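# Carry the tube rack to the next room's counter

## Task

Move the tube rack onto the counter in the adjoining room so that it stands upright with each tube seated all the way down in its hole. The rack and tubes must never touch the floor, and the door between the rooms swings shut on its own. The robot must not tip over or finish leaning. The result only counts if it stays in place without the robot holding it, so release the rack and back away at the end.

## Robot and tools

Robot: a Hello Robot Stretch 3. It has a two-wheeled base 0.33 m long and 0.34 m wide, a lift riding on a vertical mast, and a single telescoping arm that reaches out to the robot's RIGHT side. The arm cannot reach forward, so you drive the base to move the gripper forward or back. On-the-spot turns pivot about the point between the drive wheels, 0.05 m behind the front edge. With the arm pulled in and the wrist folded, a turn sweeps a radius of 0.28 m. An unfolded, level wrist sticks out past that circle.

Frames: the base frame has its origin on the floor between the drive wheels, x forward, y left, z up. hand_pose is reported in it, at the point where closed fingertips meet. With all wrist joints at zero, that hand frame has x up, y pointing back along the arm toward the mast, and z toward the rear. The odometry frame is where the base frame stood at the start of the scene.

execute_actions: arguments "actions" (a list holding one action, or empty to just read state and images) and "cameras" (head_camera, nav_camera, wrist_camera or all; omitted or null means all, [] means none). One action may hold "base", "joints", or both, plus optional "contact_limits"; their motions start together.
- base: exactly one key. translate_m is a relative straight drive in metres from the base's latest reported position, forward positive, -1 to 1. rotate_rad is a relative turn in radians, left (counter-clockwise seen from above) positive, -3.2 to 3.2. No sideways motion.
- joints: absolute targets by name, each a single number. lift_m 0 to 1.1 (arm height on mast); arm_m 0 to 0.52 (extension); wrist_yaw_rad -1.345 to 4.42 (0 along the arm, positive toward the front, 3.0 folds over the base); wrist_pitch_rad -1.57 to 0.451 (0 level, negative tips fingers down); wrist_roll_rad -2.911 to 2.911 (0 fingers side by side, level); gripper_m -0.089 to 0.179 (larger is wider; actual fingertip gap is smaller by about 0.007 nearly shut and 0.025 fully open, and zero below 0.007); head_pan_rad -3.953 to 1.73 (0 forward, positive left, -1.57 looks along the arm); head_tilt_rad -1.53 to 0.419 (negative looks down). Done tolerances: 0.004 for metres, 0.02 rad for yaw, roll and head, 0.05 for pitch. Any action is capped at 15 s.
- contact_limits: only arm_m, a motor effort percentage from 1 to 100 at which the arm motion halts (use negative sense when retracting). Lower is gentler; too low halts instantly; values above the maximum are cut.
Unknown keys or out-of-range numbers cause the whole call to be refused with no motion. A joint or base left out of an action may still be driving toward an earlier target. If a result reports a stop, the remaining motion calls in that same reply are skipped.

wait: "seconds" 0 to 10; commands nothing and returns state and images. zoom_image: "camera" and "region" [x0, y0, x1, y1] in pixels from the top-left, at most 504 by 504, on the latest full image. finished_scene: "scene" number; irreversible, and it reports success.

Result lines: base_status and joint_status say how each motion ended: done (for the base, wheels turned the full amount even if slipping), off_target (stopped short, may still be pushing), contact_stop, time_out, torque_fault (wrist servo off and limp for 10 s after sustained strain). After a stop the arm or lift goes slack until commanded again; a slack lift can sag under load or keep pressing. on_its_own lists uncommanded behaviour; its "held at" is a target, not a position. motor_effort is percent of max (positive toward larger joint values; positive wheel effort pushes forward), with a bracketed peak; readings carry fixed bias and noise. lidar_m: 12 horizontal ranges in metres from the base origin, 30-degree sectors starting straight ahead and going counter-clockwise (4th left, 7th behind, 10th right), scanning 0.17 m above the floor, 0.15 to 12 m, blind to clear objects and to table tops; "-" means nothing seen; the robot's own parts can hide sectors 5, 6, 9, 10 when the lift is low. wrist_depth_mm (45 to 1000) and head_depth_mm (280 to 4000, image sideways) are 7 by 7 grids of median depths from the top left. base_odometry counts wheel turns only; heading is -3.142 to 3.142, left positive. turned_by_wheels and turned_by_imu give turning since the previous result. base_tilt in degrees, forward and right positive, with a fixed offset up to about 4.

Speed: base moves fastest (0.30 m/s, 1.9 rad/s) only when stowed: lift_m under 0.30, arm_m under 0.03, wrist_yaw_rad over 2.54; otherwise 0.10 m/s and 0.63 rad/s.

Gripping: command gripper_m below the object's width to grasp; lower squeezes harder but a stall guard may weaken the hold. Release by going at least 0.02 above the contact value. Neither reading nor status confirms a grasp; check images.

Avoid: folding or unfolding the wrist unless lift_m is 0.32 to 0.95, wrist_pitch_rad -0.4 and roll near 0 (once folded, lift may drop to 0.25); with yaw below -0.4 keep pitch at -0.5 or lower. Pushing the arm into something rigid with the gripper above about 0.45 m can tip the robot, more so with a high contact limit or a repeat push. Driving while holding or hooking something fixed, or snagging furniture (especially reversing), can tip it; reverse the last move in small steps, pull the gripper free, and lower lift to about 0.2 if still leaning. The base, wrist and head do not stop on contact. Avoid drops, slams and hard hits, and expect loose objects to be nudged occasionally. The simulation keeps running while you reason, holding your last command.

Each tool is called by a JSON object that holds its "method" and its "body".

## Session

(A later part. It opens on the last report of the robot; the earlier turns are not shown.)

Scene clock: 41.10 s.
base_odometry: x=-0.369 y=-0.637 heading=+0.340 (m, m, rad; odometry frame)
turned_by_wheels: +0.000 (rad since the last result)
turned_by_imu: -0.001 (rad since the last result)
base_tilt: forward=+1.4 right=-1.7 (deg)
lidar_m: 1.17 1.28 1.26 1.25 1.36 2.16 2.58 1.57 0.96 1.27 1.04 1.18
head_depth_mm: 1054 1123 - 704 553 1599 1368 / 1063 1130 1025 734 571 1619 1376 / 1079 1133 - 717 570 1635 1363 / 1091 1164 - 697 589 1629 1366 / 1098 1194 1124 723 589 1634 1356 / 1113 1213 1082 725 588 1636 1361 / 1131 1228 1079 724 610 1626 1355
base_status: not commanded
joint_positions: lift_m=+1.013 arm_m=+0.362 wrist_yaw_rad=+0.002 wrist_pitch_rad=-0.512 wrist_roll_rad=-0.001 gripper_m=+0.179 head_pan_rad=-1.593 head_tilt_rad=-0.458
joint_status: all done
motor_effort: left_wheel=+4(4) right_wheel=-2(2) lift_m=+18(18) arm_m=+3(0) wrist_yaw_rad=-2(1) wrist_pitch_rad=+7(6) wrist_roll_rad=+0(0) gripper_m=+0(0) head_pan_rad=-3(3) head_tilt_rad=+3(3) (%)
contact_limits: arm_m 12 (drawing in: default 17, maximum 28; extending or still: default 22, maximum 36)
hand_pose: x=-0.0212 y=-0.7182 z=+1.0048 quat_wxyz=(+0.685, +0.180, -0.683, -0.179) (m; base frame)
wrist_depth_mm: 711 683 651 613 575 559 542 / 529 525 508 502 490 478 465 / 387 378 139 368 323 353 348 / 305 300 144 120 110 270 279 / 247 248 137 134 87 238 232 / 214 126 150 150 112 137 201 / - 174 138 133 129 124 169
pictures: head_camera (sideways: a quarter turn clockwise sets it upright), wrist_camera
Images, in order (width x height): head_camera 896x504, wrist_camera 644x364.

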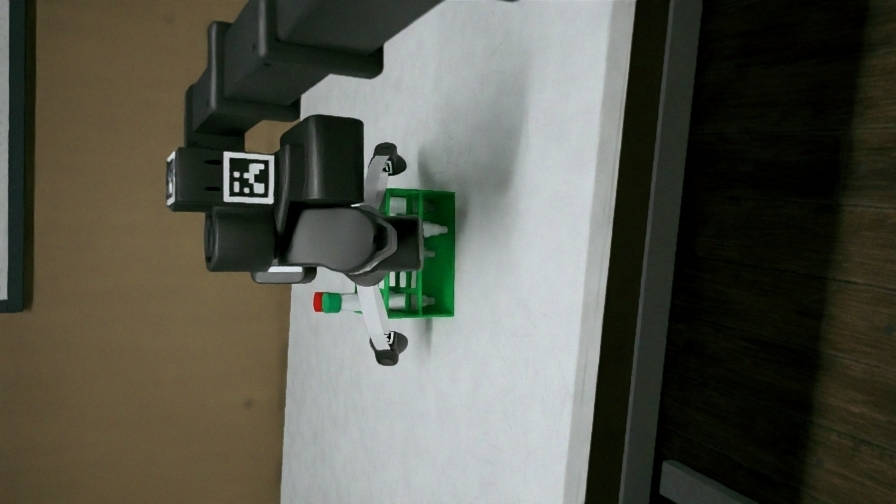

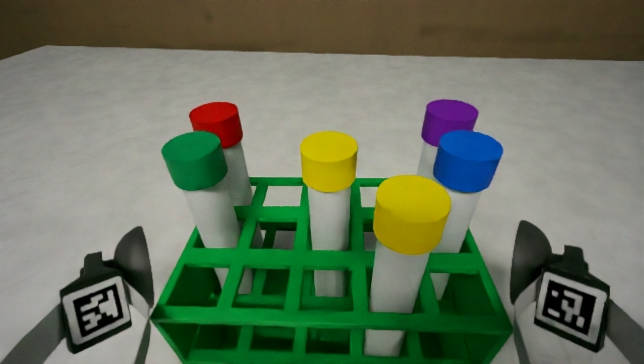

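{"method": "execute_actions", "body": {"actions": [{"joints": {"gripper_m": 0.158}}], "cameras": ["wrist_camera", "head_camera"]}}

Scene clock: 43.23 s.
base_odometry: x=-0.369 y=-0.637 heading=+0.340 (m, m, rad; odometry frame)
turned_by_wheels: +0.000 (rad since the last result)
turned_by_imu: -0.001 (rad since the last result)
base_tilt: forward=+1.6 right=-1.7 (deg)
lidar_m: 1.17 1.29 1.26 1.25 1.37 2.16 2.58 1.58 0.96 1.27 1.04 1.18
head_depth_mm: 1057 1122 - 703 552 1594 1368 / 1067 1131 1027 735 572 1624 1367 / 1079 1136 - 724 571 1637 1360 / 1090 1166 - 696 591 1644 1359 / 1101 1199 1084 713 589 1633 1358 / 1117 1209 1083 726 588 1625 1360 / 1130 1228 1081 724 611 1620 1362
base_status: not commanded
joint_positions: lift_m=+1.013 arm_m=+0.362 wrist_yaw_rad=+0.002 wrist_pitch_rad=-0.512 wrist_roll_rad=-0.001 gripper_m=+0.158 head_pan_rad=-1.593 head_tilt_rad=-0.458
joint_status: all done
motor_effort: left_wheel=+4(4) right_wheel=-2(2) lift_m=+18(18) arm_m=+2(2) wrist_yaw_rad=-2(2) wrist_pitch_rad=+6(6) wrist_roll_rad=+0(0) gripper_m=-1(77) head_pan_rad=-3(3) head_tilt_rad=+2(2) (%)
hand_pose: x=-0.0212 y=-0.7182 z=+1.0048 quat_wxyz=(+0.685, +0.180, -0.683, -0.179) (m; base frame)
wrist_depth_mm: 715 684 653 618 582 565 533 / 536 522 513 511 486 474 464 / 394 379 145 364 327 348 350 / 304 302 157 128 107 274 281 / 248 252 147 135 120 242 234 / 211 133 156 123 118 124 200 / 186 178 170 165 135 169 173
pictures: head_camera (sideways: a quarter turn clockwise sets it upright), wrist_camera
Images, in order (width x height): head_camera 896x504, wrist_camera 644x364.

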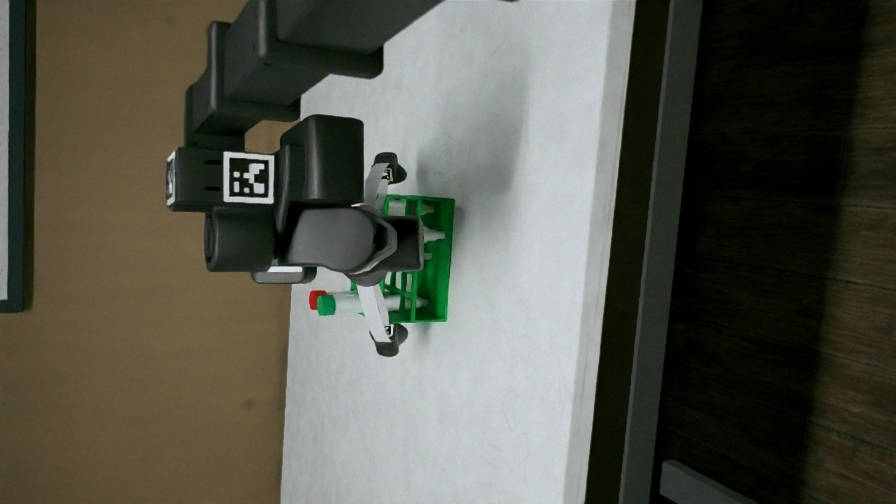

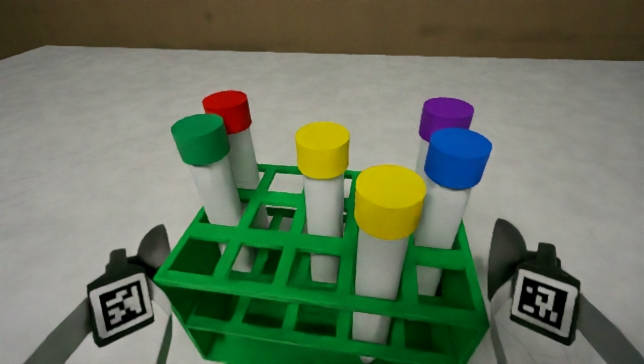

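{"method": "execute_actions", "body": {"actions": [{"joints": {"gripper_m": 0.179, "arm_m": 0.34, "lift_m": 1.085}}], "cameras": []}}

{"method": "execute_actions", "body": {"actions": [{"base": {"translate_m": 0.023}, "joints": {"wrist_pitch_rad": -0.79, "wrist_yaw_rad": -0.135, "arm_m": 0.37}}], "cameras": ["wrist_camera", "head_camera"]}}

Scene clock: 51.00 s.
base_odometry: x=-0.369 y=-0.637 heading=+0.340 (m, m, rad; odometry frame)
turned_by_wheels: +0.000 (rad since the last result)
turned_by_imu: -0.002 (rad since the last result)
base_tilt: forward=+1.5 right=-1.6 (deg)
lidar_m: 1.17 1.28 1.25 1.25 1.36 2.17 2.58 1.58 0.96 1.27 1.04 1.18
head_depth_mm: 1018 1160 1106 737 552 1597 1366 / 1042 1138 1101 736 571 1618 1366 / 1050 - 958 731 570 1638 1367 / 1076 - 728 715 591 1637 1364 / 1103 1194 955 727 590 1630 1362 / 1117 1215 1078 726 589 1629 1361 / 1131 1221 1074 725 611 1624 1358
base_status: not commanded
joint_positions: lift_m=+1.084 arm_m=+0.340 wrist_yaw_rad=+0.002 wrist_pitch_rad=-0.512 wrist_roll_rad=-0.001 gripper_m=+0.179 head_pan_rad=-1.593 head_tilt_rad=-0.458
joint_status: all done
motor_effort: left_wheel=+5(5) right_wheel=-2(2) lift_m=+50(52) arm_m=-4(5) wrist_yaw_rad=-2(2) wrist_pitch_rad=+6(6) wrist_roll_rad=+0(0) gripper_m=+0(76) head_pan_rad=-3(3) head_tilt_rad=+1(3) (%)
hand_pose: x=-0.0212 y=-0.6969 z=+1.0766 quat_wxyz=(+0.685, +0.180, -0.683, -0.179) (m; base frame)
wrist_depth_mm: 759 706 668 652 614 580 571 / 810 749 717 674 650 627 600 / 536 530 523 504 507 498 486 / 424 421 411 401 400 397 391 / 344 347 318 233 233 336 324 / 298 292 229 201 190 280 281 / - 247 235 202 211 245 235
pictures: none
No camera images: the call's "cameras" was empty. Leave "cameras" out to get every camera's image.

Scene clock: 52.67 s.
base_odometry: x=-0.348 y=-0.629 heading=+0.340 (m, m, rad; odometry frame)
turned_by_wheels: +0.000 (rad since the last result)
turned_by_imu: +0.000 (rad since the last result)
base_tilt: forward=+1.5 right=-1.7 (deg)
lidar_m: 1.15 1.26 1.25 1.25 1.37 2.18 2.60 1.00 0.97 1.27 1.03 1.16
head_depth_mm: 1028 1167 1106 735 572 1597 1370 / 1048 1154 1099 733 572 1633 1366 / 1053 - 1062 721 570 1636 1365 / 1080 - 715 725 590 1627 1362 / 1104 1201 1165 721 589 1637 1366 / 1117 1222 1081 724 610 1627 1361 / 1131 1231 1077 723 611 1610 1354
base_status: done
joint_positions: lift_m=+1.084 arm_m=+0.370 wrist_yaw_rad=-0.132 wrist_pitch_rad=-0.796 wrist_roll_rad=-0.001 gripper_m=+0.179 head_pan_rad=-1.593 head_tilt_rad=-0.458
joint_status: all done
motor_effort: left_wheel=+4(10) right_wheel=-2(4) lift_m=+50(50) arm_m=+2(0) wrist_yaw_rad=-3(3) wrist_pitch_rad=+3(6) wrist_roll_rad=+0(0) gripper_m=+0(0) head_pan_rad=-3(3) head_tilt_rad=+3(1) (%)
hand_pose: x=-0.0429 y=-0.6752 z=+1.0231 quat_wxyz=(+0.633, +0.231, -0.668, -0.317) (m; base frame)
wrist_depth_mm: 446 441 435 421 423 403 405 / 372 370 362 356 353 351 342 / 322 319 177 196 153 306 301 / 282 279 184 173 170 268 264 / 252 253 198 173 195 243 238 / 228 224 220 219 217 218 218 / - 204 204 203 201 200 194
pictures: head_camera (sideways: a quarter turn clockwise sets it upright), wrist_camera
Images, in order (width x height): head_camera 896x504, wrist_camera 644x364.

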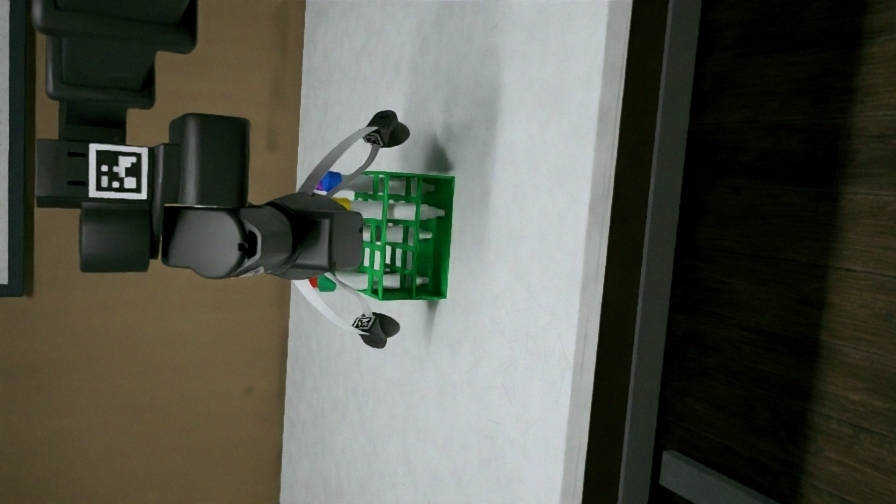

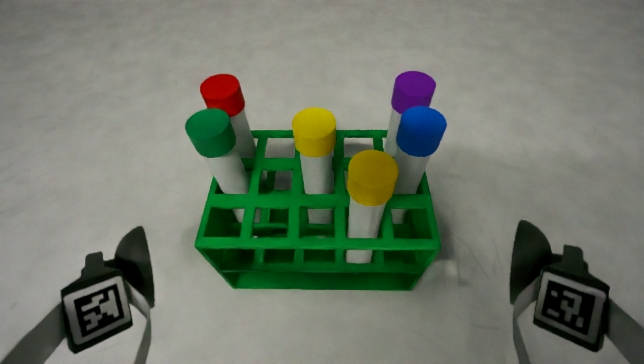

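{"method": "zoom_image", "body": {"camera": "head_camera", "region": [250, 100, 500, 360]}}

Region (250, 100, 500, 360) of head_camera's 896x504 image, scaled by 1.938, with more detail than that image has; it fills the left 485 columns of this view, and the rest is white.

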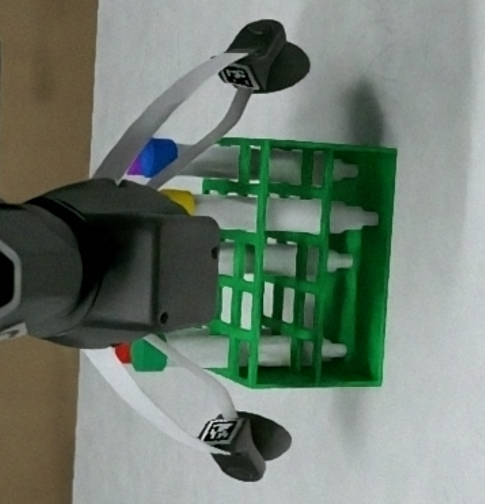

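{"method": "execute_actions", "body": {"actions": [{"joints": {"arm_m": 0.423, "lift_m": 1.068, "wrist_yaw_rad": -0.15}, "contact_limits": {"arm_m": 12}}], "cameras": ["wrist_camera", "head_camera"]}}

Scene clock: 54.73 s.
base_odometry: x=-0.348 y=-0.629 heading=+0.340 (m, m, rad; odometry frame)
turned_by_wheels: +0.000 (rad since the last result)
turned_by_imu: -0.001 (rad since the last result)
base_tilt: forward=+1.4 right=-1.7 (deg)
lidar_m: 1.15 1.26 1.25 1.24 1.36 2.17 2.61 1.00 0.97 1.27 1.03 1.16
head_depth_mm: 1044 - 1103 735 571 1601 1369 / 1049 1172 1102 733 571 1631 1365 / 1066 - 1096 711 570 1645 1366 / 1086 - 725 724 590 1625 1363 / 1106 1201 1166 728 590 1631 1358 / 1119 1215 1079 726 612 1631 1360 / 1132 1233 1077 724 611 1607 1356
base_status: not commanded
joint_positions: lift_m=+1.069 arm_m=+0.423 wrist_yaw_rad=-0.147 wrist_pitch_rad=-0.797 wrist_roll_rad=-0.001 gripper_m=+0.179 head_pan_rad=-1.593 head_tilt_rad=-0.458
joint_status: all done
motor_effort: left_wheel=+3(4) right_wheel=-1(1) lift_m=+18(44) arm_m=+2(7) wrist_yaw_rad=-3(2) wrist_pitch_rad=+4(4) wrist_roll_rad=+0(0) gripper_m=+0(0) head_pan_rad=-3(3) head_tilt_rad=+2(2) (%)
contact_limits: arm_m 12 (drawing in: default 17, maximum 28; extending or still: default 22, maximum 36)
hand_pose: x=-0.0454 y=-0.7276 z=+1.0071 quat_wxyz=(+0.630, +0.226, -0.669, -0.322) (m; base frame)
wrist_depth_mm: 408 405 398 395 386 380 371 / 345 341 336 335 325 324 319 / 297 292 286 289 279 280 279 / 266 256 143 242 153 243 246 / 235 222 146 118 143 166 223 / 214 208 135 131 85 200 202 / - 188 141 122 115 180 180
pictures: head_camera (sideways: a quarter turn clockwise sets it upright), wrist_camera
Images, in order (width x height): head_camera 896x504, wrist_camera 644x364.

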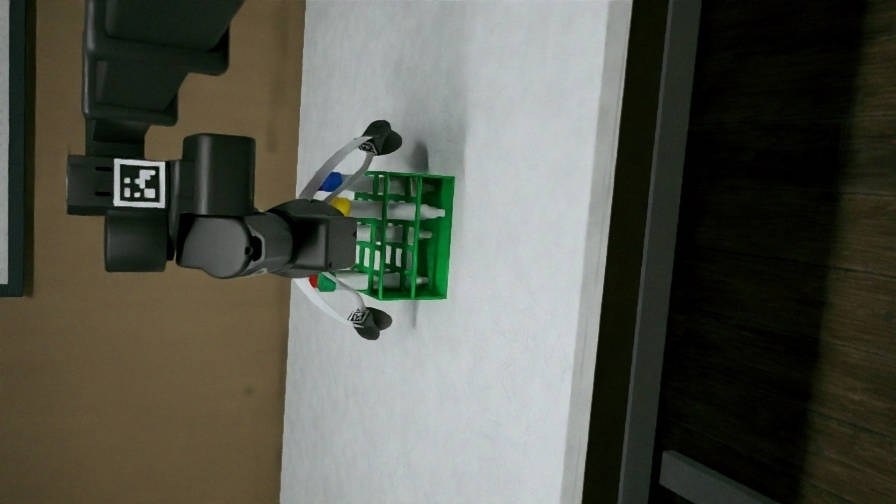

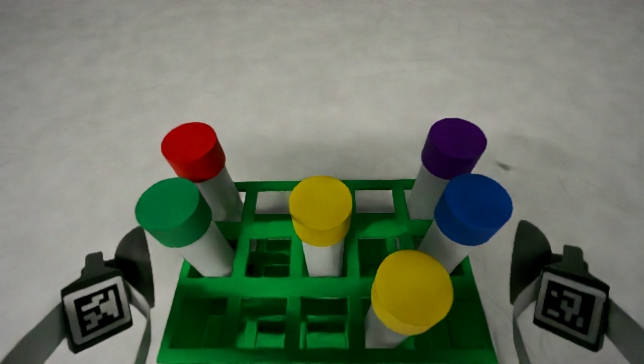

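{"method": "execute_actions", "body": {"actions": [{"joints": {"gripper_m": 0.148}}], "cameras": ["wrist_camera", "head_camera"]}}

Scene clock: 55.73 s.
base_odometry: x=-0.348 y=-0.629 heading=+0.340 (m, m, rad; odometry frame)
turned_by_wheels: +0.000 (rad since the last result)
turned_by_imu: +0.000 (rad since the last result)
base_tilt: forward=+1.5 right=-1.7 (deg)
lidar_m: 1.15 1.26 1.26 1.25 1.37 2.17 2.60 0.99 0.98 1.27 1.03 1.16
head_depth_mm: 1044 - 1100 737 572 1600 1363 / 1053 1169 1095 734 571 1630 1369 / 1065 - 1098 706 571 1633 1367 / 1089 - 721 724 590 1631 1364 / 1108 1207 1124 718 589 1628 1361 / 1119 1213 1082 725 611 1622 1359 / 1132 1232 1073 724 609 1603 1364
base_status: not commanded
joint_positions: lift_m=+1.069 arm_m=+0.423 wrist_yaw_rad=-0.147 wrist_pitch_rad=-0.797 wrist_roll_rad=-0.001 gripper_m=+0.148 head_pan_rad=-1.593 head_tilt_rad=-0.458
joint_status: all done
motor_effort: left_wheel=+3(3) right_wheel=-1(1) lift_m=+18(18) arm_m=+1(2) wrist_yaw_rad=-3(3) wrist_pitch_rad=+4(4) wrist_roll_rad=+0(0) gripper_m=-1(84) head_pan_rad=-3(3) head_tilt_rad=+2(2) (%)
hand_pose: x=-0.0454 y=-0.7276 z=+1.0071 quat_wxyz=(+0.630, +0.226, -0.669, -0.322) (m; base frame)
wrist_depth_mm: 418 404 399 392 383 380 371 / 344 340 335 331 329 321 319 / 297 294 291 288 284 278 279 / 262 263 136 244 156 237 247 / 236 229 140 127 143 109 222 / 212 - 134 131 84 - 203 / 197 187 125 122 115 179 184
pictures: head_camera (sideways: a quarter turn clockwise sets it upright), wrist_camera
Images, in order (width x height): head_camera 896x504, wrist_camera 644x364.

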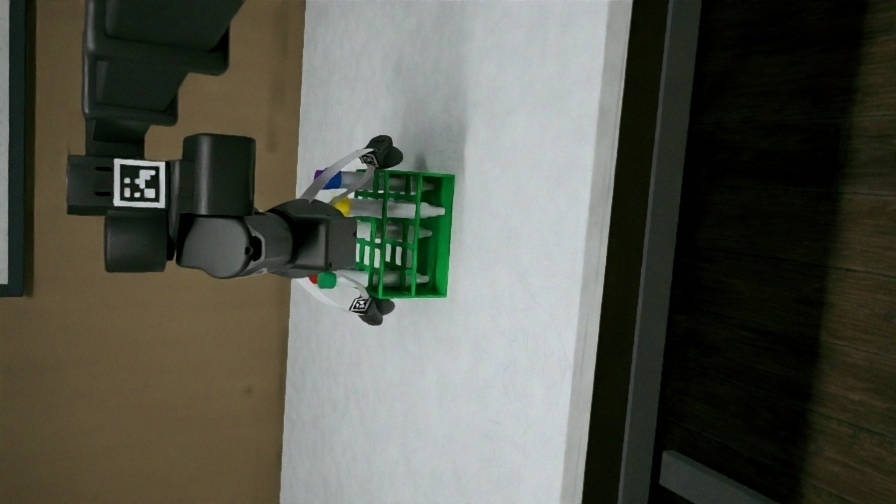

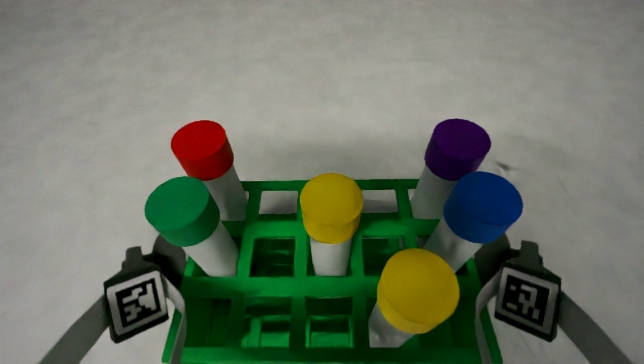

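{"method": "zoom_image", "body": {"camera": "head_camera", "region": [300, 125, 470, 335]}}

{"method": "zoom_image", "body": {"camera": "wrist_camera", "region": [90, 210, 270, 364]}}

{"method": "zoom_image", "body": {"camera": "wrist_camera", "region": [410, 210, 590, 364]}}

Region (300, 125, 470, 335) of head_camera's 896x504 image, scaled by 2.400, with more detail than that image has; it fills the left 408 columns of this view, and the rest is white.

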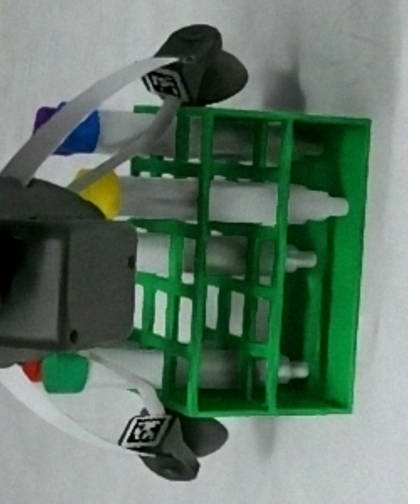

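Region (90, 210, 270, 364) of wrist_camera's 644x364 image, scaled by 2.800; it fills the top 431 rows of this view, and the rest is white.

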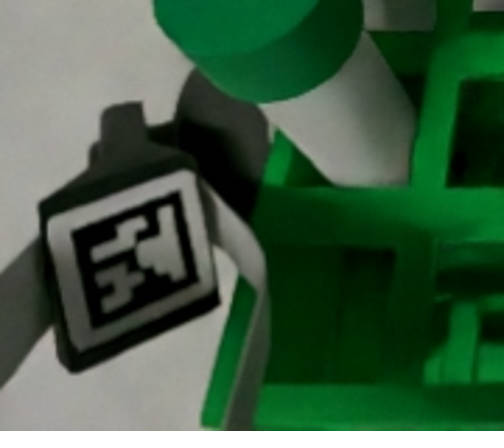

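Region (410, 210, 590, 364) of wrist_camera's 644x364 image, scaled by 2.800; it fills the top 431 rows of this view, and the rest is white.

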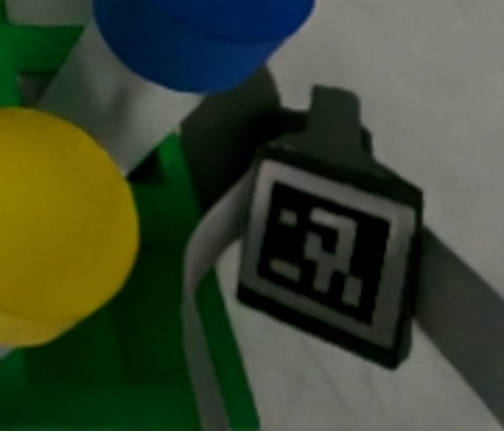

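{"method": "execute_actions", "body": {"actions": [{"joints": {"gripper_m": 0.153, "lift_m": 1.063}}], "cameras": []}}

{"method": "execute_actions", "body": {"actions": [{"joints": {"gripper_m": 0.11}}], "cameras": ["wrist_camera", "head_camera"]}}

Scene clock: 56.83 s.
base_odometry: x=-0.348 y=-0.629 heading=+0.340 (m, m, rad; odometry frame)
turned_by_wheels: +0.000 (rad since the last result)
turned_by_imu: +0.000 (rad since the last result)
base_tilt: forward=+1.5 right=-1.7 (deg)
lidar_m: 1.15 1.26 1.25 1.24 1.36 2.18 2.60 0.99 0.97 1.27 1.03 1.16
head_depth_mm: 1044 - 1100 737 574 1608 1369 / 1055 1171 1100 733 572 1640 1365 / 1065 - 1098 707 571 1643 1364 / 1092 - 717 724 590 1646 1367 / 1107 1199 1125 717 590 1637 1361 / 1119 1216 1082 724 611 1629 1360 / 1132 1232 1076 724 610 1609 1355
base_status: not commanded
joint_positions: lift_m=+1.064 arm_m=+0.423 wrist_yaw_rad=-0.147 wrist_pitch_rad=-0.797 wrist_roll_rad=-0.001 gripper_m=+0.153 head_pan_rad=-1.593 head_tilt_rad=-0.458
joint_status: all done
motor_effort: left_wheel=+3(4) right_wheel=-2(1) lift_m=+18(18) arm_m=+2(2) wrist_yaw_rad=-2(3) wrist_pitch_rad=+4(4) wrist_roll_rad=+0(0) gripper_m=+0(34) head_pan_rad=-3(3) head_tilt_rad=+1(2) (%)
hand_pose: x=-0.0453 y=-0.7276 z=+1.0022 quat_wxyz=(+0.630, +0.226, -0.669, -0.322) (m; base frame)
wrist_depth_mm: 400 396 388 384 375 367 363 / 338 331 326 318 322 319 310 / 294 290 277 283 269 267 271 / 258 247 138 101 154 110 239 / 229 223 138 116 141 105 217 / 206 - 130 128 80 127 197 / 193 183 136 118 112 138 180
pictures: none
No camera images: the call's "cameras" was empty. Leave "cameras" out to get every camera's image.

Scene clock: 57.73 s.
base_odometry: x=-0.348 y=-0.629 heading=+0.340 (m, m, rad; odometry frame)
turned_by_wheels: +0.000 (rad since the last result)
turned_by_imu: +0.000 (rad since the last result)
base_tilt: forward=+1.4 right=-1.6 (deg)
lidar_m: 1.15 1.26 1.26 1.24 1.36 2.18 2.60 1.00 0.97 1.27 1.03 1.16
head_depth_mm: 1044 - 1104 736 571 1607 1372 / 1057 1171 1099 735 571 1632 1369 / 1062 - 1137 708 571 1638 1361 / 1089 - 718 724 590 1634 1360 / 1107 1201 1090 718 589 1630 1357 / 1120 1218 1082 727 611 1628 1361 / 1132 1231 1079 723 610 1617 1355
base_status: not commanded
joint_positions: lift_m=+1.064 arm_m=+0.423 wrist_yaw_rad=-0.147 wrist_pitch_rad=-0.791 wrist_roll_rad=-0.001 gripper_m=+0.111 head_pan_rad=-1.593 head_tilt_rad=-0.458
joint_status: all done
motor_effort: left_wheel=+4(4) right_wheel=-2(2) lift_m=+18(18) arm_m=+2(2) wrist_yaw_rad=-2(3) wrist_pitch_rad=+1(4) wrist_roll_rad=+0(0) gripper_m=-12(87) head_pan_rad=-3(3) head_tilt_rad=+2(2) (%)
hand_pose: x=-0.0455 y=-0.7289 z=+1.0032 quat_wxyz=(+0.631, +0.224, -0.670, -0.320) (m; base frame)
wrist_depth_mm: 408 402 393 391 383 376 370 / 344 342 334 330 324 322 318 / 295 292 280 283 276 271 276 / 261 250 136 241 156 101 243 / 232 221 142 112 140 109 218 / 210 - 129 128 82 128 197 / 192 183 150 151 112 139 181
pictures: head_camera (sideways: a quarter turn clockwise sets it upright), wrist_camera
Images, in order (width x height): head_camera 896x504, wrist_camera 644x364.

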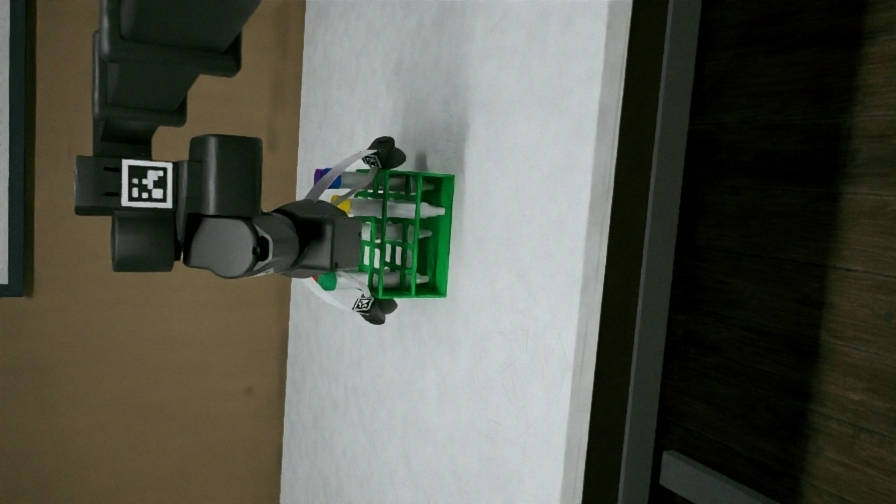

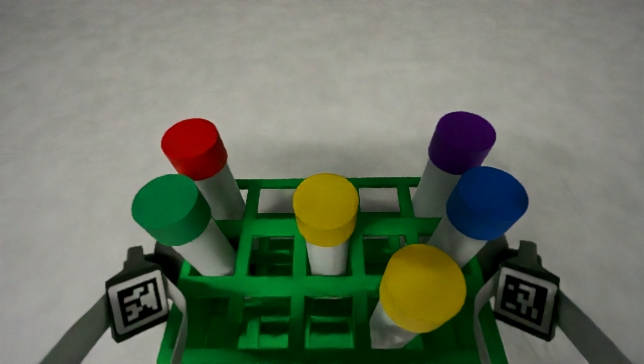

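{"method": "execute_actions", "body": {"actions": [{"joints": {"gripper_m": 0.092}}], "cameras": []}}

{"method": "execute_actions", "body": {"actions": [{"joints": {"lift_m": 1.08}}], "cameras": ["wrist_camera", "head_camera"]}}

Scene clock: 58.70 s.
base_odometry: x=-0.348 y=-0.629 heading=+0.340 (m, m, rad; odometry frame)
turned_by_wheels: +0.000 (rad since the last result)
turned_by_imu: +0.000 (rad since the last result)
base_tilt: forward=+1.4 right=-1.7 (deg)
lidar_m: 1.15 1.26 1.25 1.24 1.36 2.18 2.61 0.99 0.98 1.27 1.03 1.16
head_depth_mm: 1046 - 1103 735 572 1606 1369 / 1057 1172 1097 735 571 1624 1374 / 1068 - 1134 707 571 1630 1361 / 1089 - 717 726 592 1630 1359 / 1105 1200 1085 716 589 1627 1358 / 1120 1212 1078 726 610 1626 1363 / 1136 1231 1080 725 611 1609 1358
base_status: not commanded
joint_positions: lift_m=+1.064 arm_m=+0.423 wrist_yaw_rad=-0.147 wrist_pitch_rad=-0.790 wrist_roll_rad=-0.001 gripper_m=+0.093 head_pan_rad=-1.593 head_tilt_rad=-0.458
joint_status: all done
motor_effort: left_wheel=+3(4) right_wheel=-2(2) lift_m=+17(17) arm_m=+2(2) wrist_yaw_rad=-3(3) wrist_pitch_rad=+0(1) wrist_roll_rad=+0(0) gripper_m=-17(82) head_pan_rad=-3(3) head_tilt_rad=+2(3) (%)
hand_pose: x=-0.0455 y=-0.7290 z=+1.0033 quat_wxyz=(+0.631, +0.224, -0.670, -0.320) (m; base frame)
wrist_depth_mm: 408 409 399 392 385 380 373 / 344 340 333 331 324 320 316 / 296 292 280 283 278 269 277 / 259 257 136 157 152 108 245 / 233 220 142 121 141 108 218 / 208 - 129 128 82 128 197 / 192 183 150 152 111 137 180
pictures: none
No camera images: the call's "cameras" was empty. Leave "cameras" out to get every camera's image.

Scene clock: 59.57 s.
base_odometry: x=-0.348 y=-0.629 heading=+0.340 (m, m, rad; odometry frame)
turned_by_wheels: +0.000 (rad since the last result)
turned_by_imu: +0.000 (rad since the last result)
base_tilt: forward=+1.5 right=-1.6 (deg)
lidar_m: 1.15 1.26 1.25 1.24 1.37 2.17 2.61 0.99 0.98 1.27 1.03 1.16
head_depth_mm: 1036 1170 1107 736 571 1602 1370 / 1052 1165 1098 734 571 1635 1366 / 1064 - 1094 700 570 1627 1361 / 1083 - 710 723 590 1627 1359 / 1107 1200 1089 721 590 1632 1353 / 1117 1214 1081 726 611 1627 1358 / 1133 1229 1077 723 609 1611 1359
base_status: not commanded
joint_positions: lift_m=+1.079 arm_m=+0.423 wrist_yaw_rad=-0.147 wrist_pitch_rad=-0.804 wrist_roll_rad=-0.001 gripper_m=+0.093 head_pan_rad=-1.593 head_tilt_rad=-0.458
joint_status: all done
motor_effort: left_wheel=+4(4) right_wheel=-1(1) lift_m=+50(50) arm_m=+2(2) wrist_yaw_rad=-3(3) wrist_pitch_rad=+7(8) wrist_roll_rad=+0(0) gripper_m=-17(17) head_pan_rad=-3(3) head_tilt_rad=+3(2) (%)
hand_pose: x=-0.0452 y=-0.7264 z=+1.0169 quat_wxyz=(+0.629, +0.228, -0.669, -0.324) (m; base frame)
wrist_depth_mm: 422 419 417 410 400 392 388 / 361 352 349 344 341 338 331 / 312 308 304 297 297 285 289 / 274 263 136 255 151 247 256 / 244 95 139 93 140 91 233 / 220 - 128 128 121 128 210 / 205 197 149 153 77 186 192
pictures: head_camera (sideways: a quarter turn clockwise sets it upright), wrist_camera
Images, in order (width x height): head_camera 896x504, wrist_camera 644x364.

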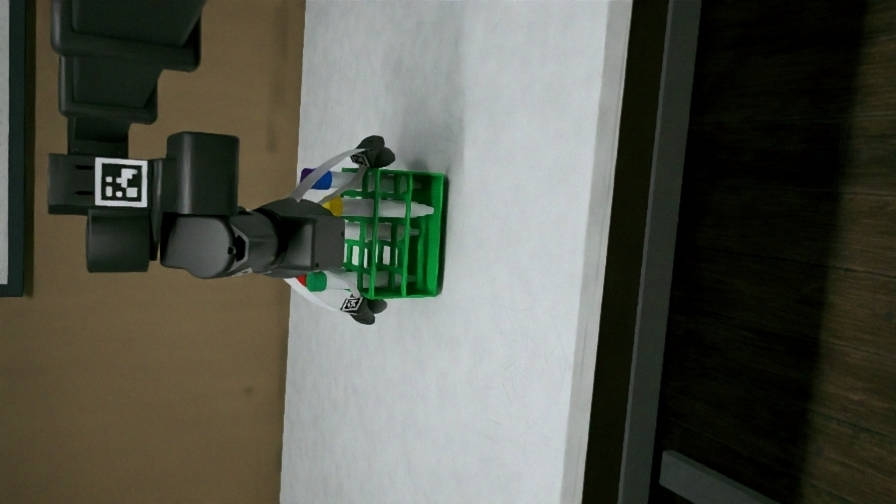

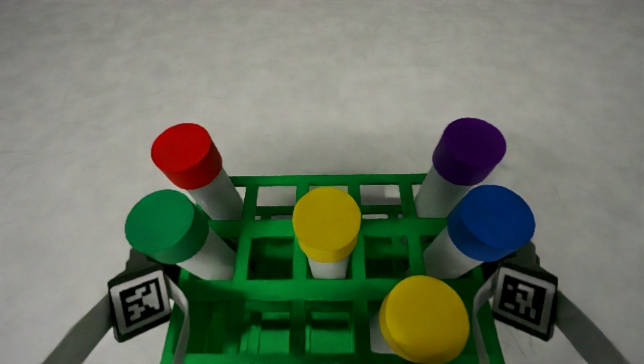

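{"method": "zoom_image", "body": {"camera": "head_camera", "region": [290, 125, 460, 335]}}

Region (290, 125, 460, 335) of head_camera's 896x504 image, scaled by 2.400, with more detail than that image has; it fills the left 408 columns of this view, and the rest is white.

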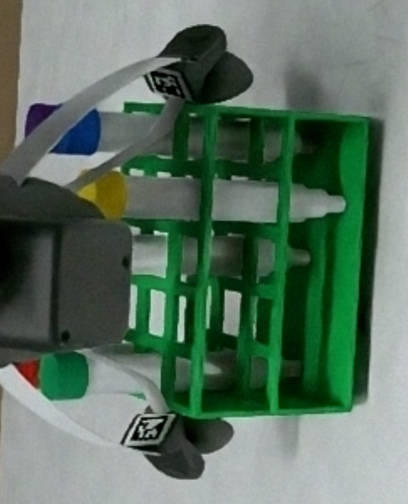

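{"method": "wait", "body": {"seconds": 3}}

Scene clock: 62.87 s.
base_odometry: x=-0.348 y=-0.629 heading=+0.340 (m, m, rad; odometry frame)
turned_by_wheels: +0.000 (rad since the last result)
turned_by_imu: -0.001 (rad since the last result)
base_tilt: forward=+1.4 right=-1.7 (deg)
lidar_m: 1.15 1.26 1.26 1.24 1.36 2.18 2.60 0.99 0.97 1.27 1.03 1.16
head_depth_mm: 1037 1169 1098 737 572 1610 1370 / 1049 1162 1099 735 570 1628 1366 / 1059 - 1094 700 570 1639 1363 / 1083 - 710 725 591 1633 1362 / 1104 1199 1089 723 589 1633 1361 / 1121 1224 1084 727 611 1630 1354 / 1135 1232 1076 723 610 1603 1359
base_status: not commanded
joint_positions: lift_m=+1.079 arm_m=+0.423 wrist_yaw_rad=-0.147 wrist_pitch_rad=-0.804 wrist_roll_rad=-0.001 gripper_m=+0.093 head_pan_rad=-1.593 head_tilt_rad=-0.458
joint_status: all done
motor_effort: left_wheel=+3(4) right_wheel=-1(1) lift_m=+51(50) arm_m=+2(2) wrist_yaw_rad=-3(3) wrist_pitch_rad=+7(8) wrist_roll_rad=+0(0) gripper_m=-16(17) head_pan_rad=-3(3) head_tilt_rad=+3(2) (%)
hand_pose: x=-0.0452 y=-0.7264 z=+1.0169 quat_wxyz=(+0.629, +0.228, -0.669, -0.324) (m; base frame)
wrist_depth_mm: 427 418 413 404 403 390 383 / 356 355 351 346 339 335 330 / 311 305 300 299 296 283 290 / 275 265 136 253 151 246 258 / 246 94 140 93 140 91 232 / 221 - 129 128 121 128 212 / 206 196 149 153 77 188 192
wait: 3.00 s; at rest from the start
pictures: head_camera (sideways: a quarter turn clockwise sets it upright), nav_camera (sideways: a quarter turn counterclockwise sets it upright), wrist_camera
Images, in order (width x height): head_camera 896x504, nav_camera 672x504, wrist_camera 644x364.

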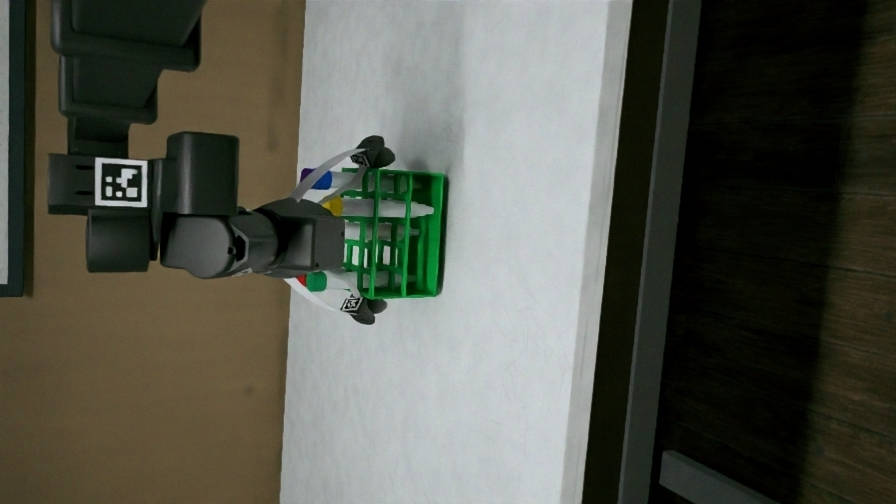

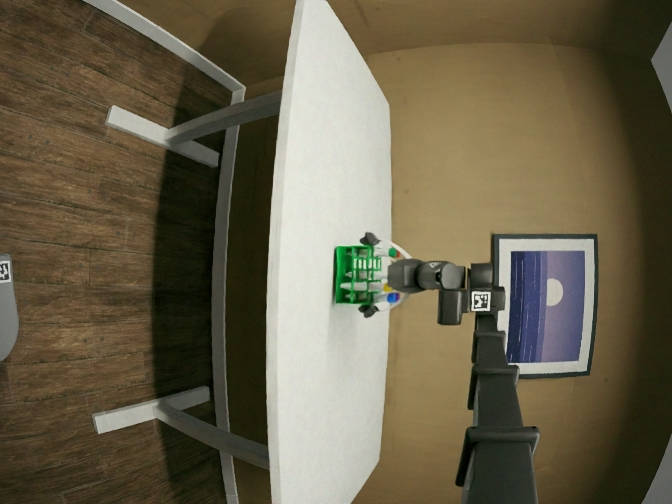

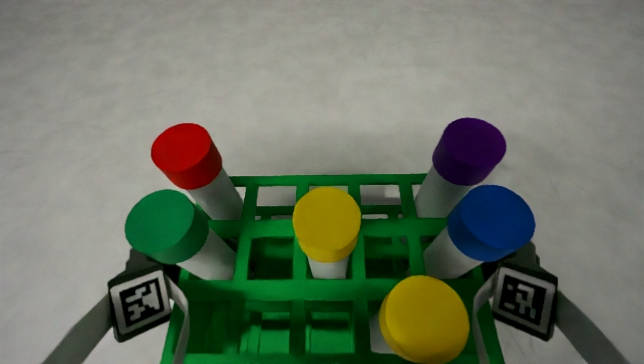

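{"method": "execute_actions", "body": {"actions": [{"joints": {"lift_m": 1.1, "wrist_yaw_rad": -0.6}}], "cameras": ["wrist_camera", "head_camera"]}}

Scene clock: 64.23 s.
base_odometry: x=-0.348 y=-0.629 heading=+0.340 (m, m, rad; odometry frame)
turned_by_wheels: +0.000 (rad since the last result)
turned_by_imu: +0.000 (rad since the last result)
base_tilt: forward=+1.5 right=-1.7 (deg)
lidar_m: 1.15 1.26 1.26 1.24 1.36 2.18 2.60 0.99 0.97 1.27 1.03 1.16
head_depth_mm: - 1148 1099 734 573 1600 1370 / 1048 1155 1140 694 571 1631 1368 / - - 697 696 570 1630 1360 / 1073 - 954 729 590 1625 1360 / 1109 1198 1084 728 589 1636 1361 / 1121 1216 1085 723 610 1627 1356 / 1136 1232 1076 724 609 1611 1359
base_status: not commanded
joint_positions: lift_m=+1.098 arm_m=+0.423 wrist_yaw_rad=-0.597 wrist_pitch_rad=-0.804 wrist_roll_rad=-0.001 gripper_m=+0.093 head_pan_rad=-1.593 head_tilt_rad=-0.458
joint_status: all done
joint sent to its limit — the command would take lift_m past its upper limit, so that joint was sent only as far as its limit.
motor_effort: left_wheel=+3(4) right_wheel=-1(2) lift_m=+51(51) arm_m=+2(2) wrist_yaw_rad=-3(4) wrist_pitch_rad=+8(8) wrist_roll_rad=+0(0) gripper_m=-17(17) head_pan_rad=-3(3) head_tilt_rad=+2(2) (%)
hand_pose: x=-0.1117 y=-0.7002 z=+1.0354 quat_wxyz=(+0.541, +0.074, -0.703, -0.456) (m; base frame)
wrist_depth_mm: 464 461 445 442 433 432 421 / 390 377 375 375 367 365 363 / 336 336 330 329 322 311 312 / 297 287 136 278 150 268 283 / 265 94 140 93 139 91 252 / 240 - 129 128 120 126 228 / 223 214 150 153 78 205 210
pictures: head_camera (sideways: a quarter turn clockwise sets it upright), wrist_camera
Images, in order (width x height): head_camera 896x504, wrist_camera 644x364.

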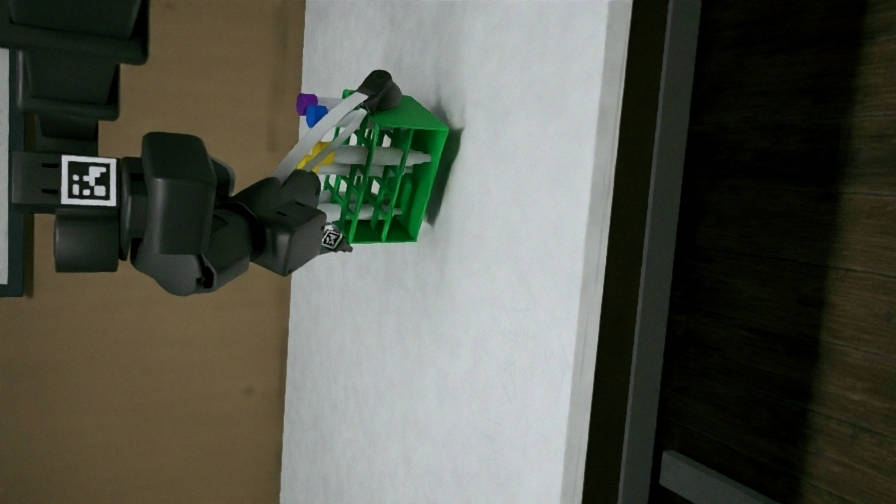

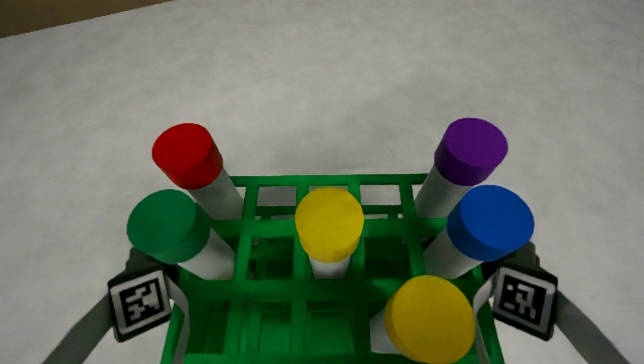

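{"method": "execute_actions", "body": {"actions": [{"joints": {"wrist_yaw_rad": -1.3, "wrist_pitch_rad": -0.86, "head_pan_rad": -1.8}}], "cameras": ["wrist_camera", "head_camera"]}}

Scene clock: 65.67 s.
base_odometry: x=-0.348 y=-0.629 heading=+0.340 (m, m, rad; odometry frame)
turned_by_wheels: +0.000 (rad since the last result)
turned_by_imu: +0.000 (rad since the last result)
base_tilt: forward=+1.5 right=-1.7 (deg)
lidar_m: 1.15 1.26 1.25 1.24 1.36 2.17 2.60 0.99 0.98 1.27 1.03 1.16
head_depth_mm: - 1239 1109 737 595 1600 1366 / - 1226 1103 734 593 1643 1370 / - 1196 1096 642 592 1642 1363 / - 1180 1133 630 591 1637 1358 / 1082 1142 1015 693 590 1628 1356 / 1053 - 979 726 566 1628 1361 / 1065 1163 1081 726 565 1618 1357
base_status: not commanded
joint_positions: lift_m=+1.098 arm_m=+0.423 wrist_yaw_rad=-1.297 wrist_pitch_rad=-0.872 wrist_roll_rad=-0.001 gripper_m=+0.093 head_pan_rad=-1.793 head_tilt_rad=-0.458
joint_status: all done
motor_effort: left_wheel=+3(3) right_wheel=-2(2) lift_m=+51(51) arm_m=+2(2) wrist_yaw_rad=-3(4) wrist_pitch_rad=+7(11) wrist_roll_rad=+0(0) gripper_m=-17(17) head_pan_rad=-3(17) head_tilt_rad=+2(2) (%)
hand_pose: x=-0.1624 y=-0.6070 z=+1.0250 quat_wxyz=(+0.331, -0.149, -0.691, -0.625) (m; base frame)
wrist_depth_mm: 405 392 392 387 378 372 391 / 348 342 339 331 333 331 - / 308 306 301 302 294 283 - / 278 270 149 258 150 253 - / 253 96 140 93 140 91 - / 228 - 129 128 83 126 - / 218 208 149 153 78 197 -
pictures: head_camera (sideways: a quarter turn clockwise sets it upright), wrist_camera
Images, in order (width x height): head_camera 896x504, wrist_camera 644x364.

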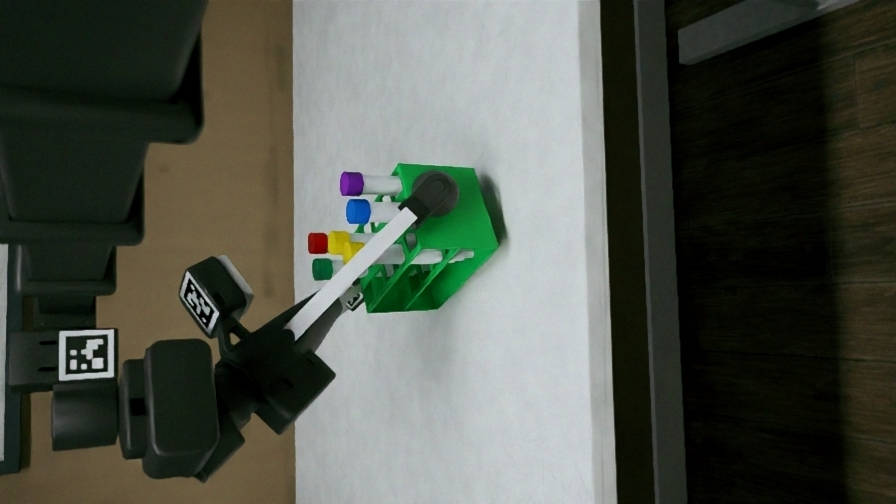

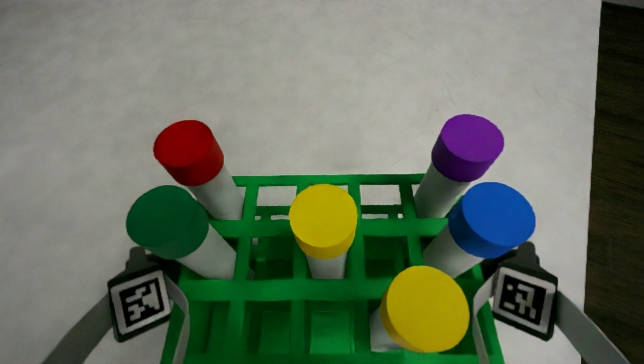

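{"method": "zoom_image", "body": {"camera": "head_camera", "region": [300, 140, 520, 340]}}

Region (300, 140, 520, 340) of head_camera's 896x504 image, scaled by 2.291, with more detail than that image has; it fills the top 458 rows of this view, and the rest is white.

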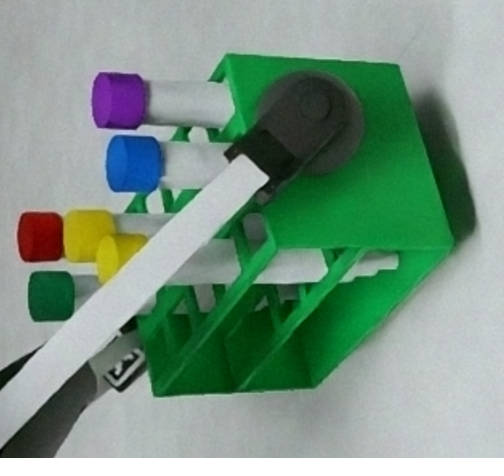

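{"method": "execute_actions", "body": {"actions": [{"joints": {"wrist_yaw_rad": 2.6, "arm_m": 0.22, "head_pan_rad": -1.57, "head_tilt_rad": -0.75}}], "cameras": ["wrist_camera", "nav_camera"]}}

Scene clock: 70.20 s.
base_odometry: x=-0.348 y=-0.629 heading=+0.340 (m, m, rad; odometry frame)
turned_by_wheels: +0.000 (rad since the last result)
turned_by_imu: -0.001 (rad since the last result)
base_tilt: forward=+1.5 right=-1.7 (deg)
lidar_m: 1.15 1.26 1.25 1.25 1.36 2.18 2.61 0.99 0.98 1.27 1.03 1.16
head_depth_mm: 1049 760 590 1663 1559 1358 1192 / 1061 759 588 1702 1557 1346 1191 / - 727 586 1711 1539 1340 1190 / - - 550 1695 291 1308 1185 / 1121 - 565 1667 327 1266 1181 / 1105 748 582 313 330 1306 1182 / 1032 743 597 310 353 1341 1179
base_status: not commanded
joint_positions: lift_m=+1.098 arm_m=+0.220 wrist_yaw_rad=+2.597 wrist_pitch_rad=-0.872 wrist_roll_rad=-0.001 gripper_m=+0.093 head_pan_rad=-1.577 head_tilt_rad=-0.741
joint_status: all done
motor_effort: left_wheel=+4(4) right_wheel=-2(1) lift_m=+51(51) arm_m=-3(4) wrist_yaw_rad=+3(3) wrist_pitch_rad=+6(6) wrist_roll_rad=+0(0) gripper_m=-17(17) head_pan_rad=+2(18) head_tilt_rad=-6(19) (%)
hand_pose: x=+0.0547 y=-0.2402 z=+1.0250 quat_wxyz=(+0.460, +0.697, +0.116, +0.537) (m; base frame)
wrist_depth_mm: - - - - - - 963 / - - - - - - - / - - - - - - - / - - 138 - 151 - - / - 94 140 95 139 91 - / - - 129 129 83 126 - / - - 150 153 78 951 -
pictures: nav_camera (sideways: a quarter turn counterclockwise sets it upright), wrist_camera
Images, in order (width x height): nav_camera 672x504, wrist_camera 644x364.

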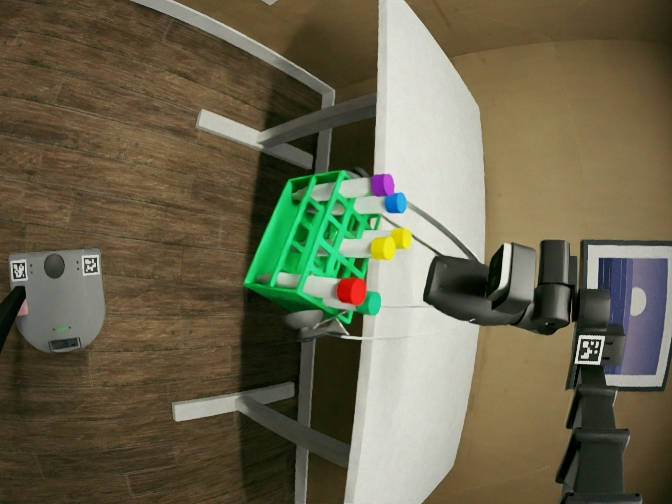

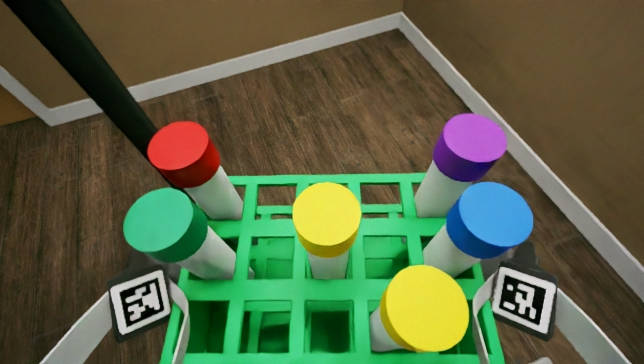

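{"method": "execute_actions", "body": {"actions": [{"base": {"rotate_rad": 1.1}, "joints": {"wrist_yaw_rad": 4.4, "arm_m": 0.09, "lift_m": 0.9, "head_pan_rad": -2.0, "head_tilt_rad": -1.0}}], "cameras": ["wrist_camera", "nav_camera"]}}

Scene clock: 73.50 s.
base_odometry: x=-0.348 y=-0.629 heading=+1.440 (m, m, rad; odometry frame)
turned_by_wheels: +1.100 (rad since the last result)
turned_by_imu: +1.097 (rad since the last result)
base_tilt: forward=+1.5 right=-1.7 (deg)
lidar_m: 1.25 1.25 1.39 2.27 2.61 0.98 1.01 1.27 1.03 1.15 1.15 1.29
head_depth_mm: 572 1588 1718 - - 1200 1134 / 582 1720 - - - 1231 - / 610 1191 - - 447 1245 - / 1550 - - 513 1292 1243 - / 1423 - 1645 - 1348 1227 1113 / 1299 - - - 1348 1223 1124 / 1219 1323 - - 1331 1219 1119
base_status: done
joint_positions: lift_m=+0.901 arm_m=+0.090 wrist_yaw_rad=+4.397 wrist_pitch_rad=-0.874 wrist_roll_rad=-0.001 gripper_m=+0.093 head_pan_rad=-1.993 head_tilt_rad=-0.988
joint_status: all done
motor_effort: left_wheel=-1(8) right_wheel=+2(7) lift_m=+19(44) arm_m=-4(6) wrist_yaw_rad=+2(1) wrist_pitch_rad=+7(8) wrist_roll_rad=+0(0) gripper_m=-17(17) head_pan_rad=-3(25) head_tilt_rad=-5(20) (%)
hand_pose: x=-0.1602 y=-0.1898 z=+0.8273 quat_wxyz=(-0.134, +0.342, +0.618, +0.695) (m; base frame)
wrist_depth_mm: 871 988 - - - - - / 926 - - - - - - / - - - - - - - / - - 137 - 151 - - / - 95 140 95 140 91 - / 951 - 129 128 83 128 960 / 901 893 149 153 77 139 853
pictures: nav_camera (sideways: a quarter turn counterclockwise sets it upright), wrist_camera
Images, in order (width x height): nav_camera 672x504, wrist_camera 644x364.

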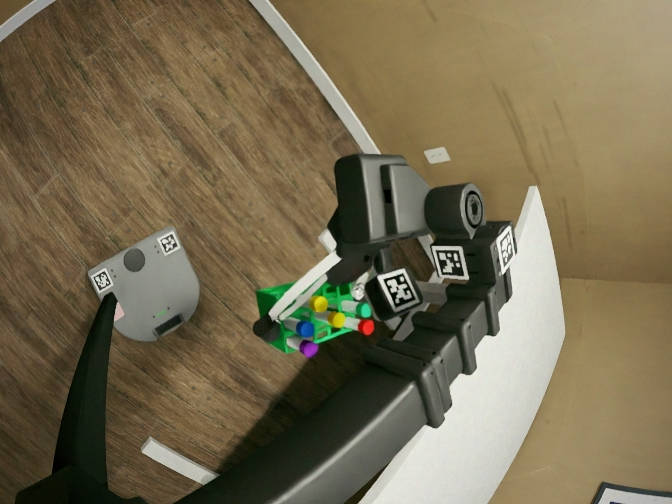

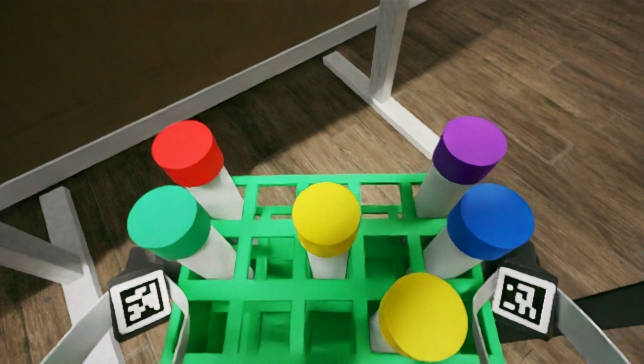

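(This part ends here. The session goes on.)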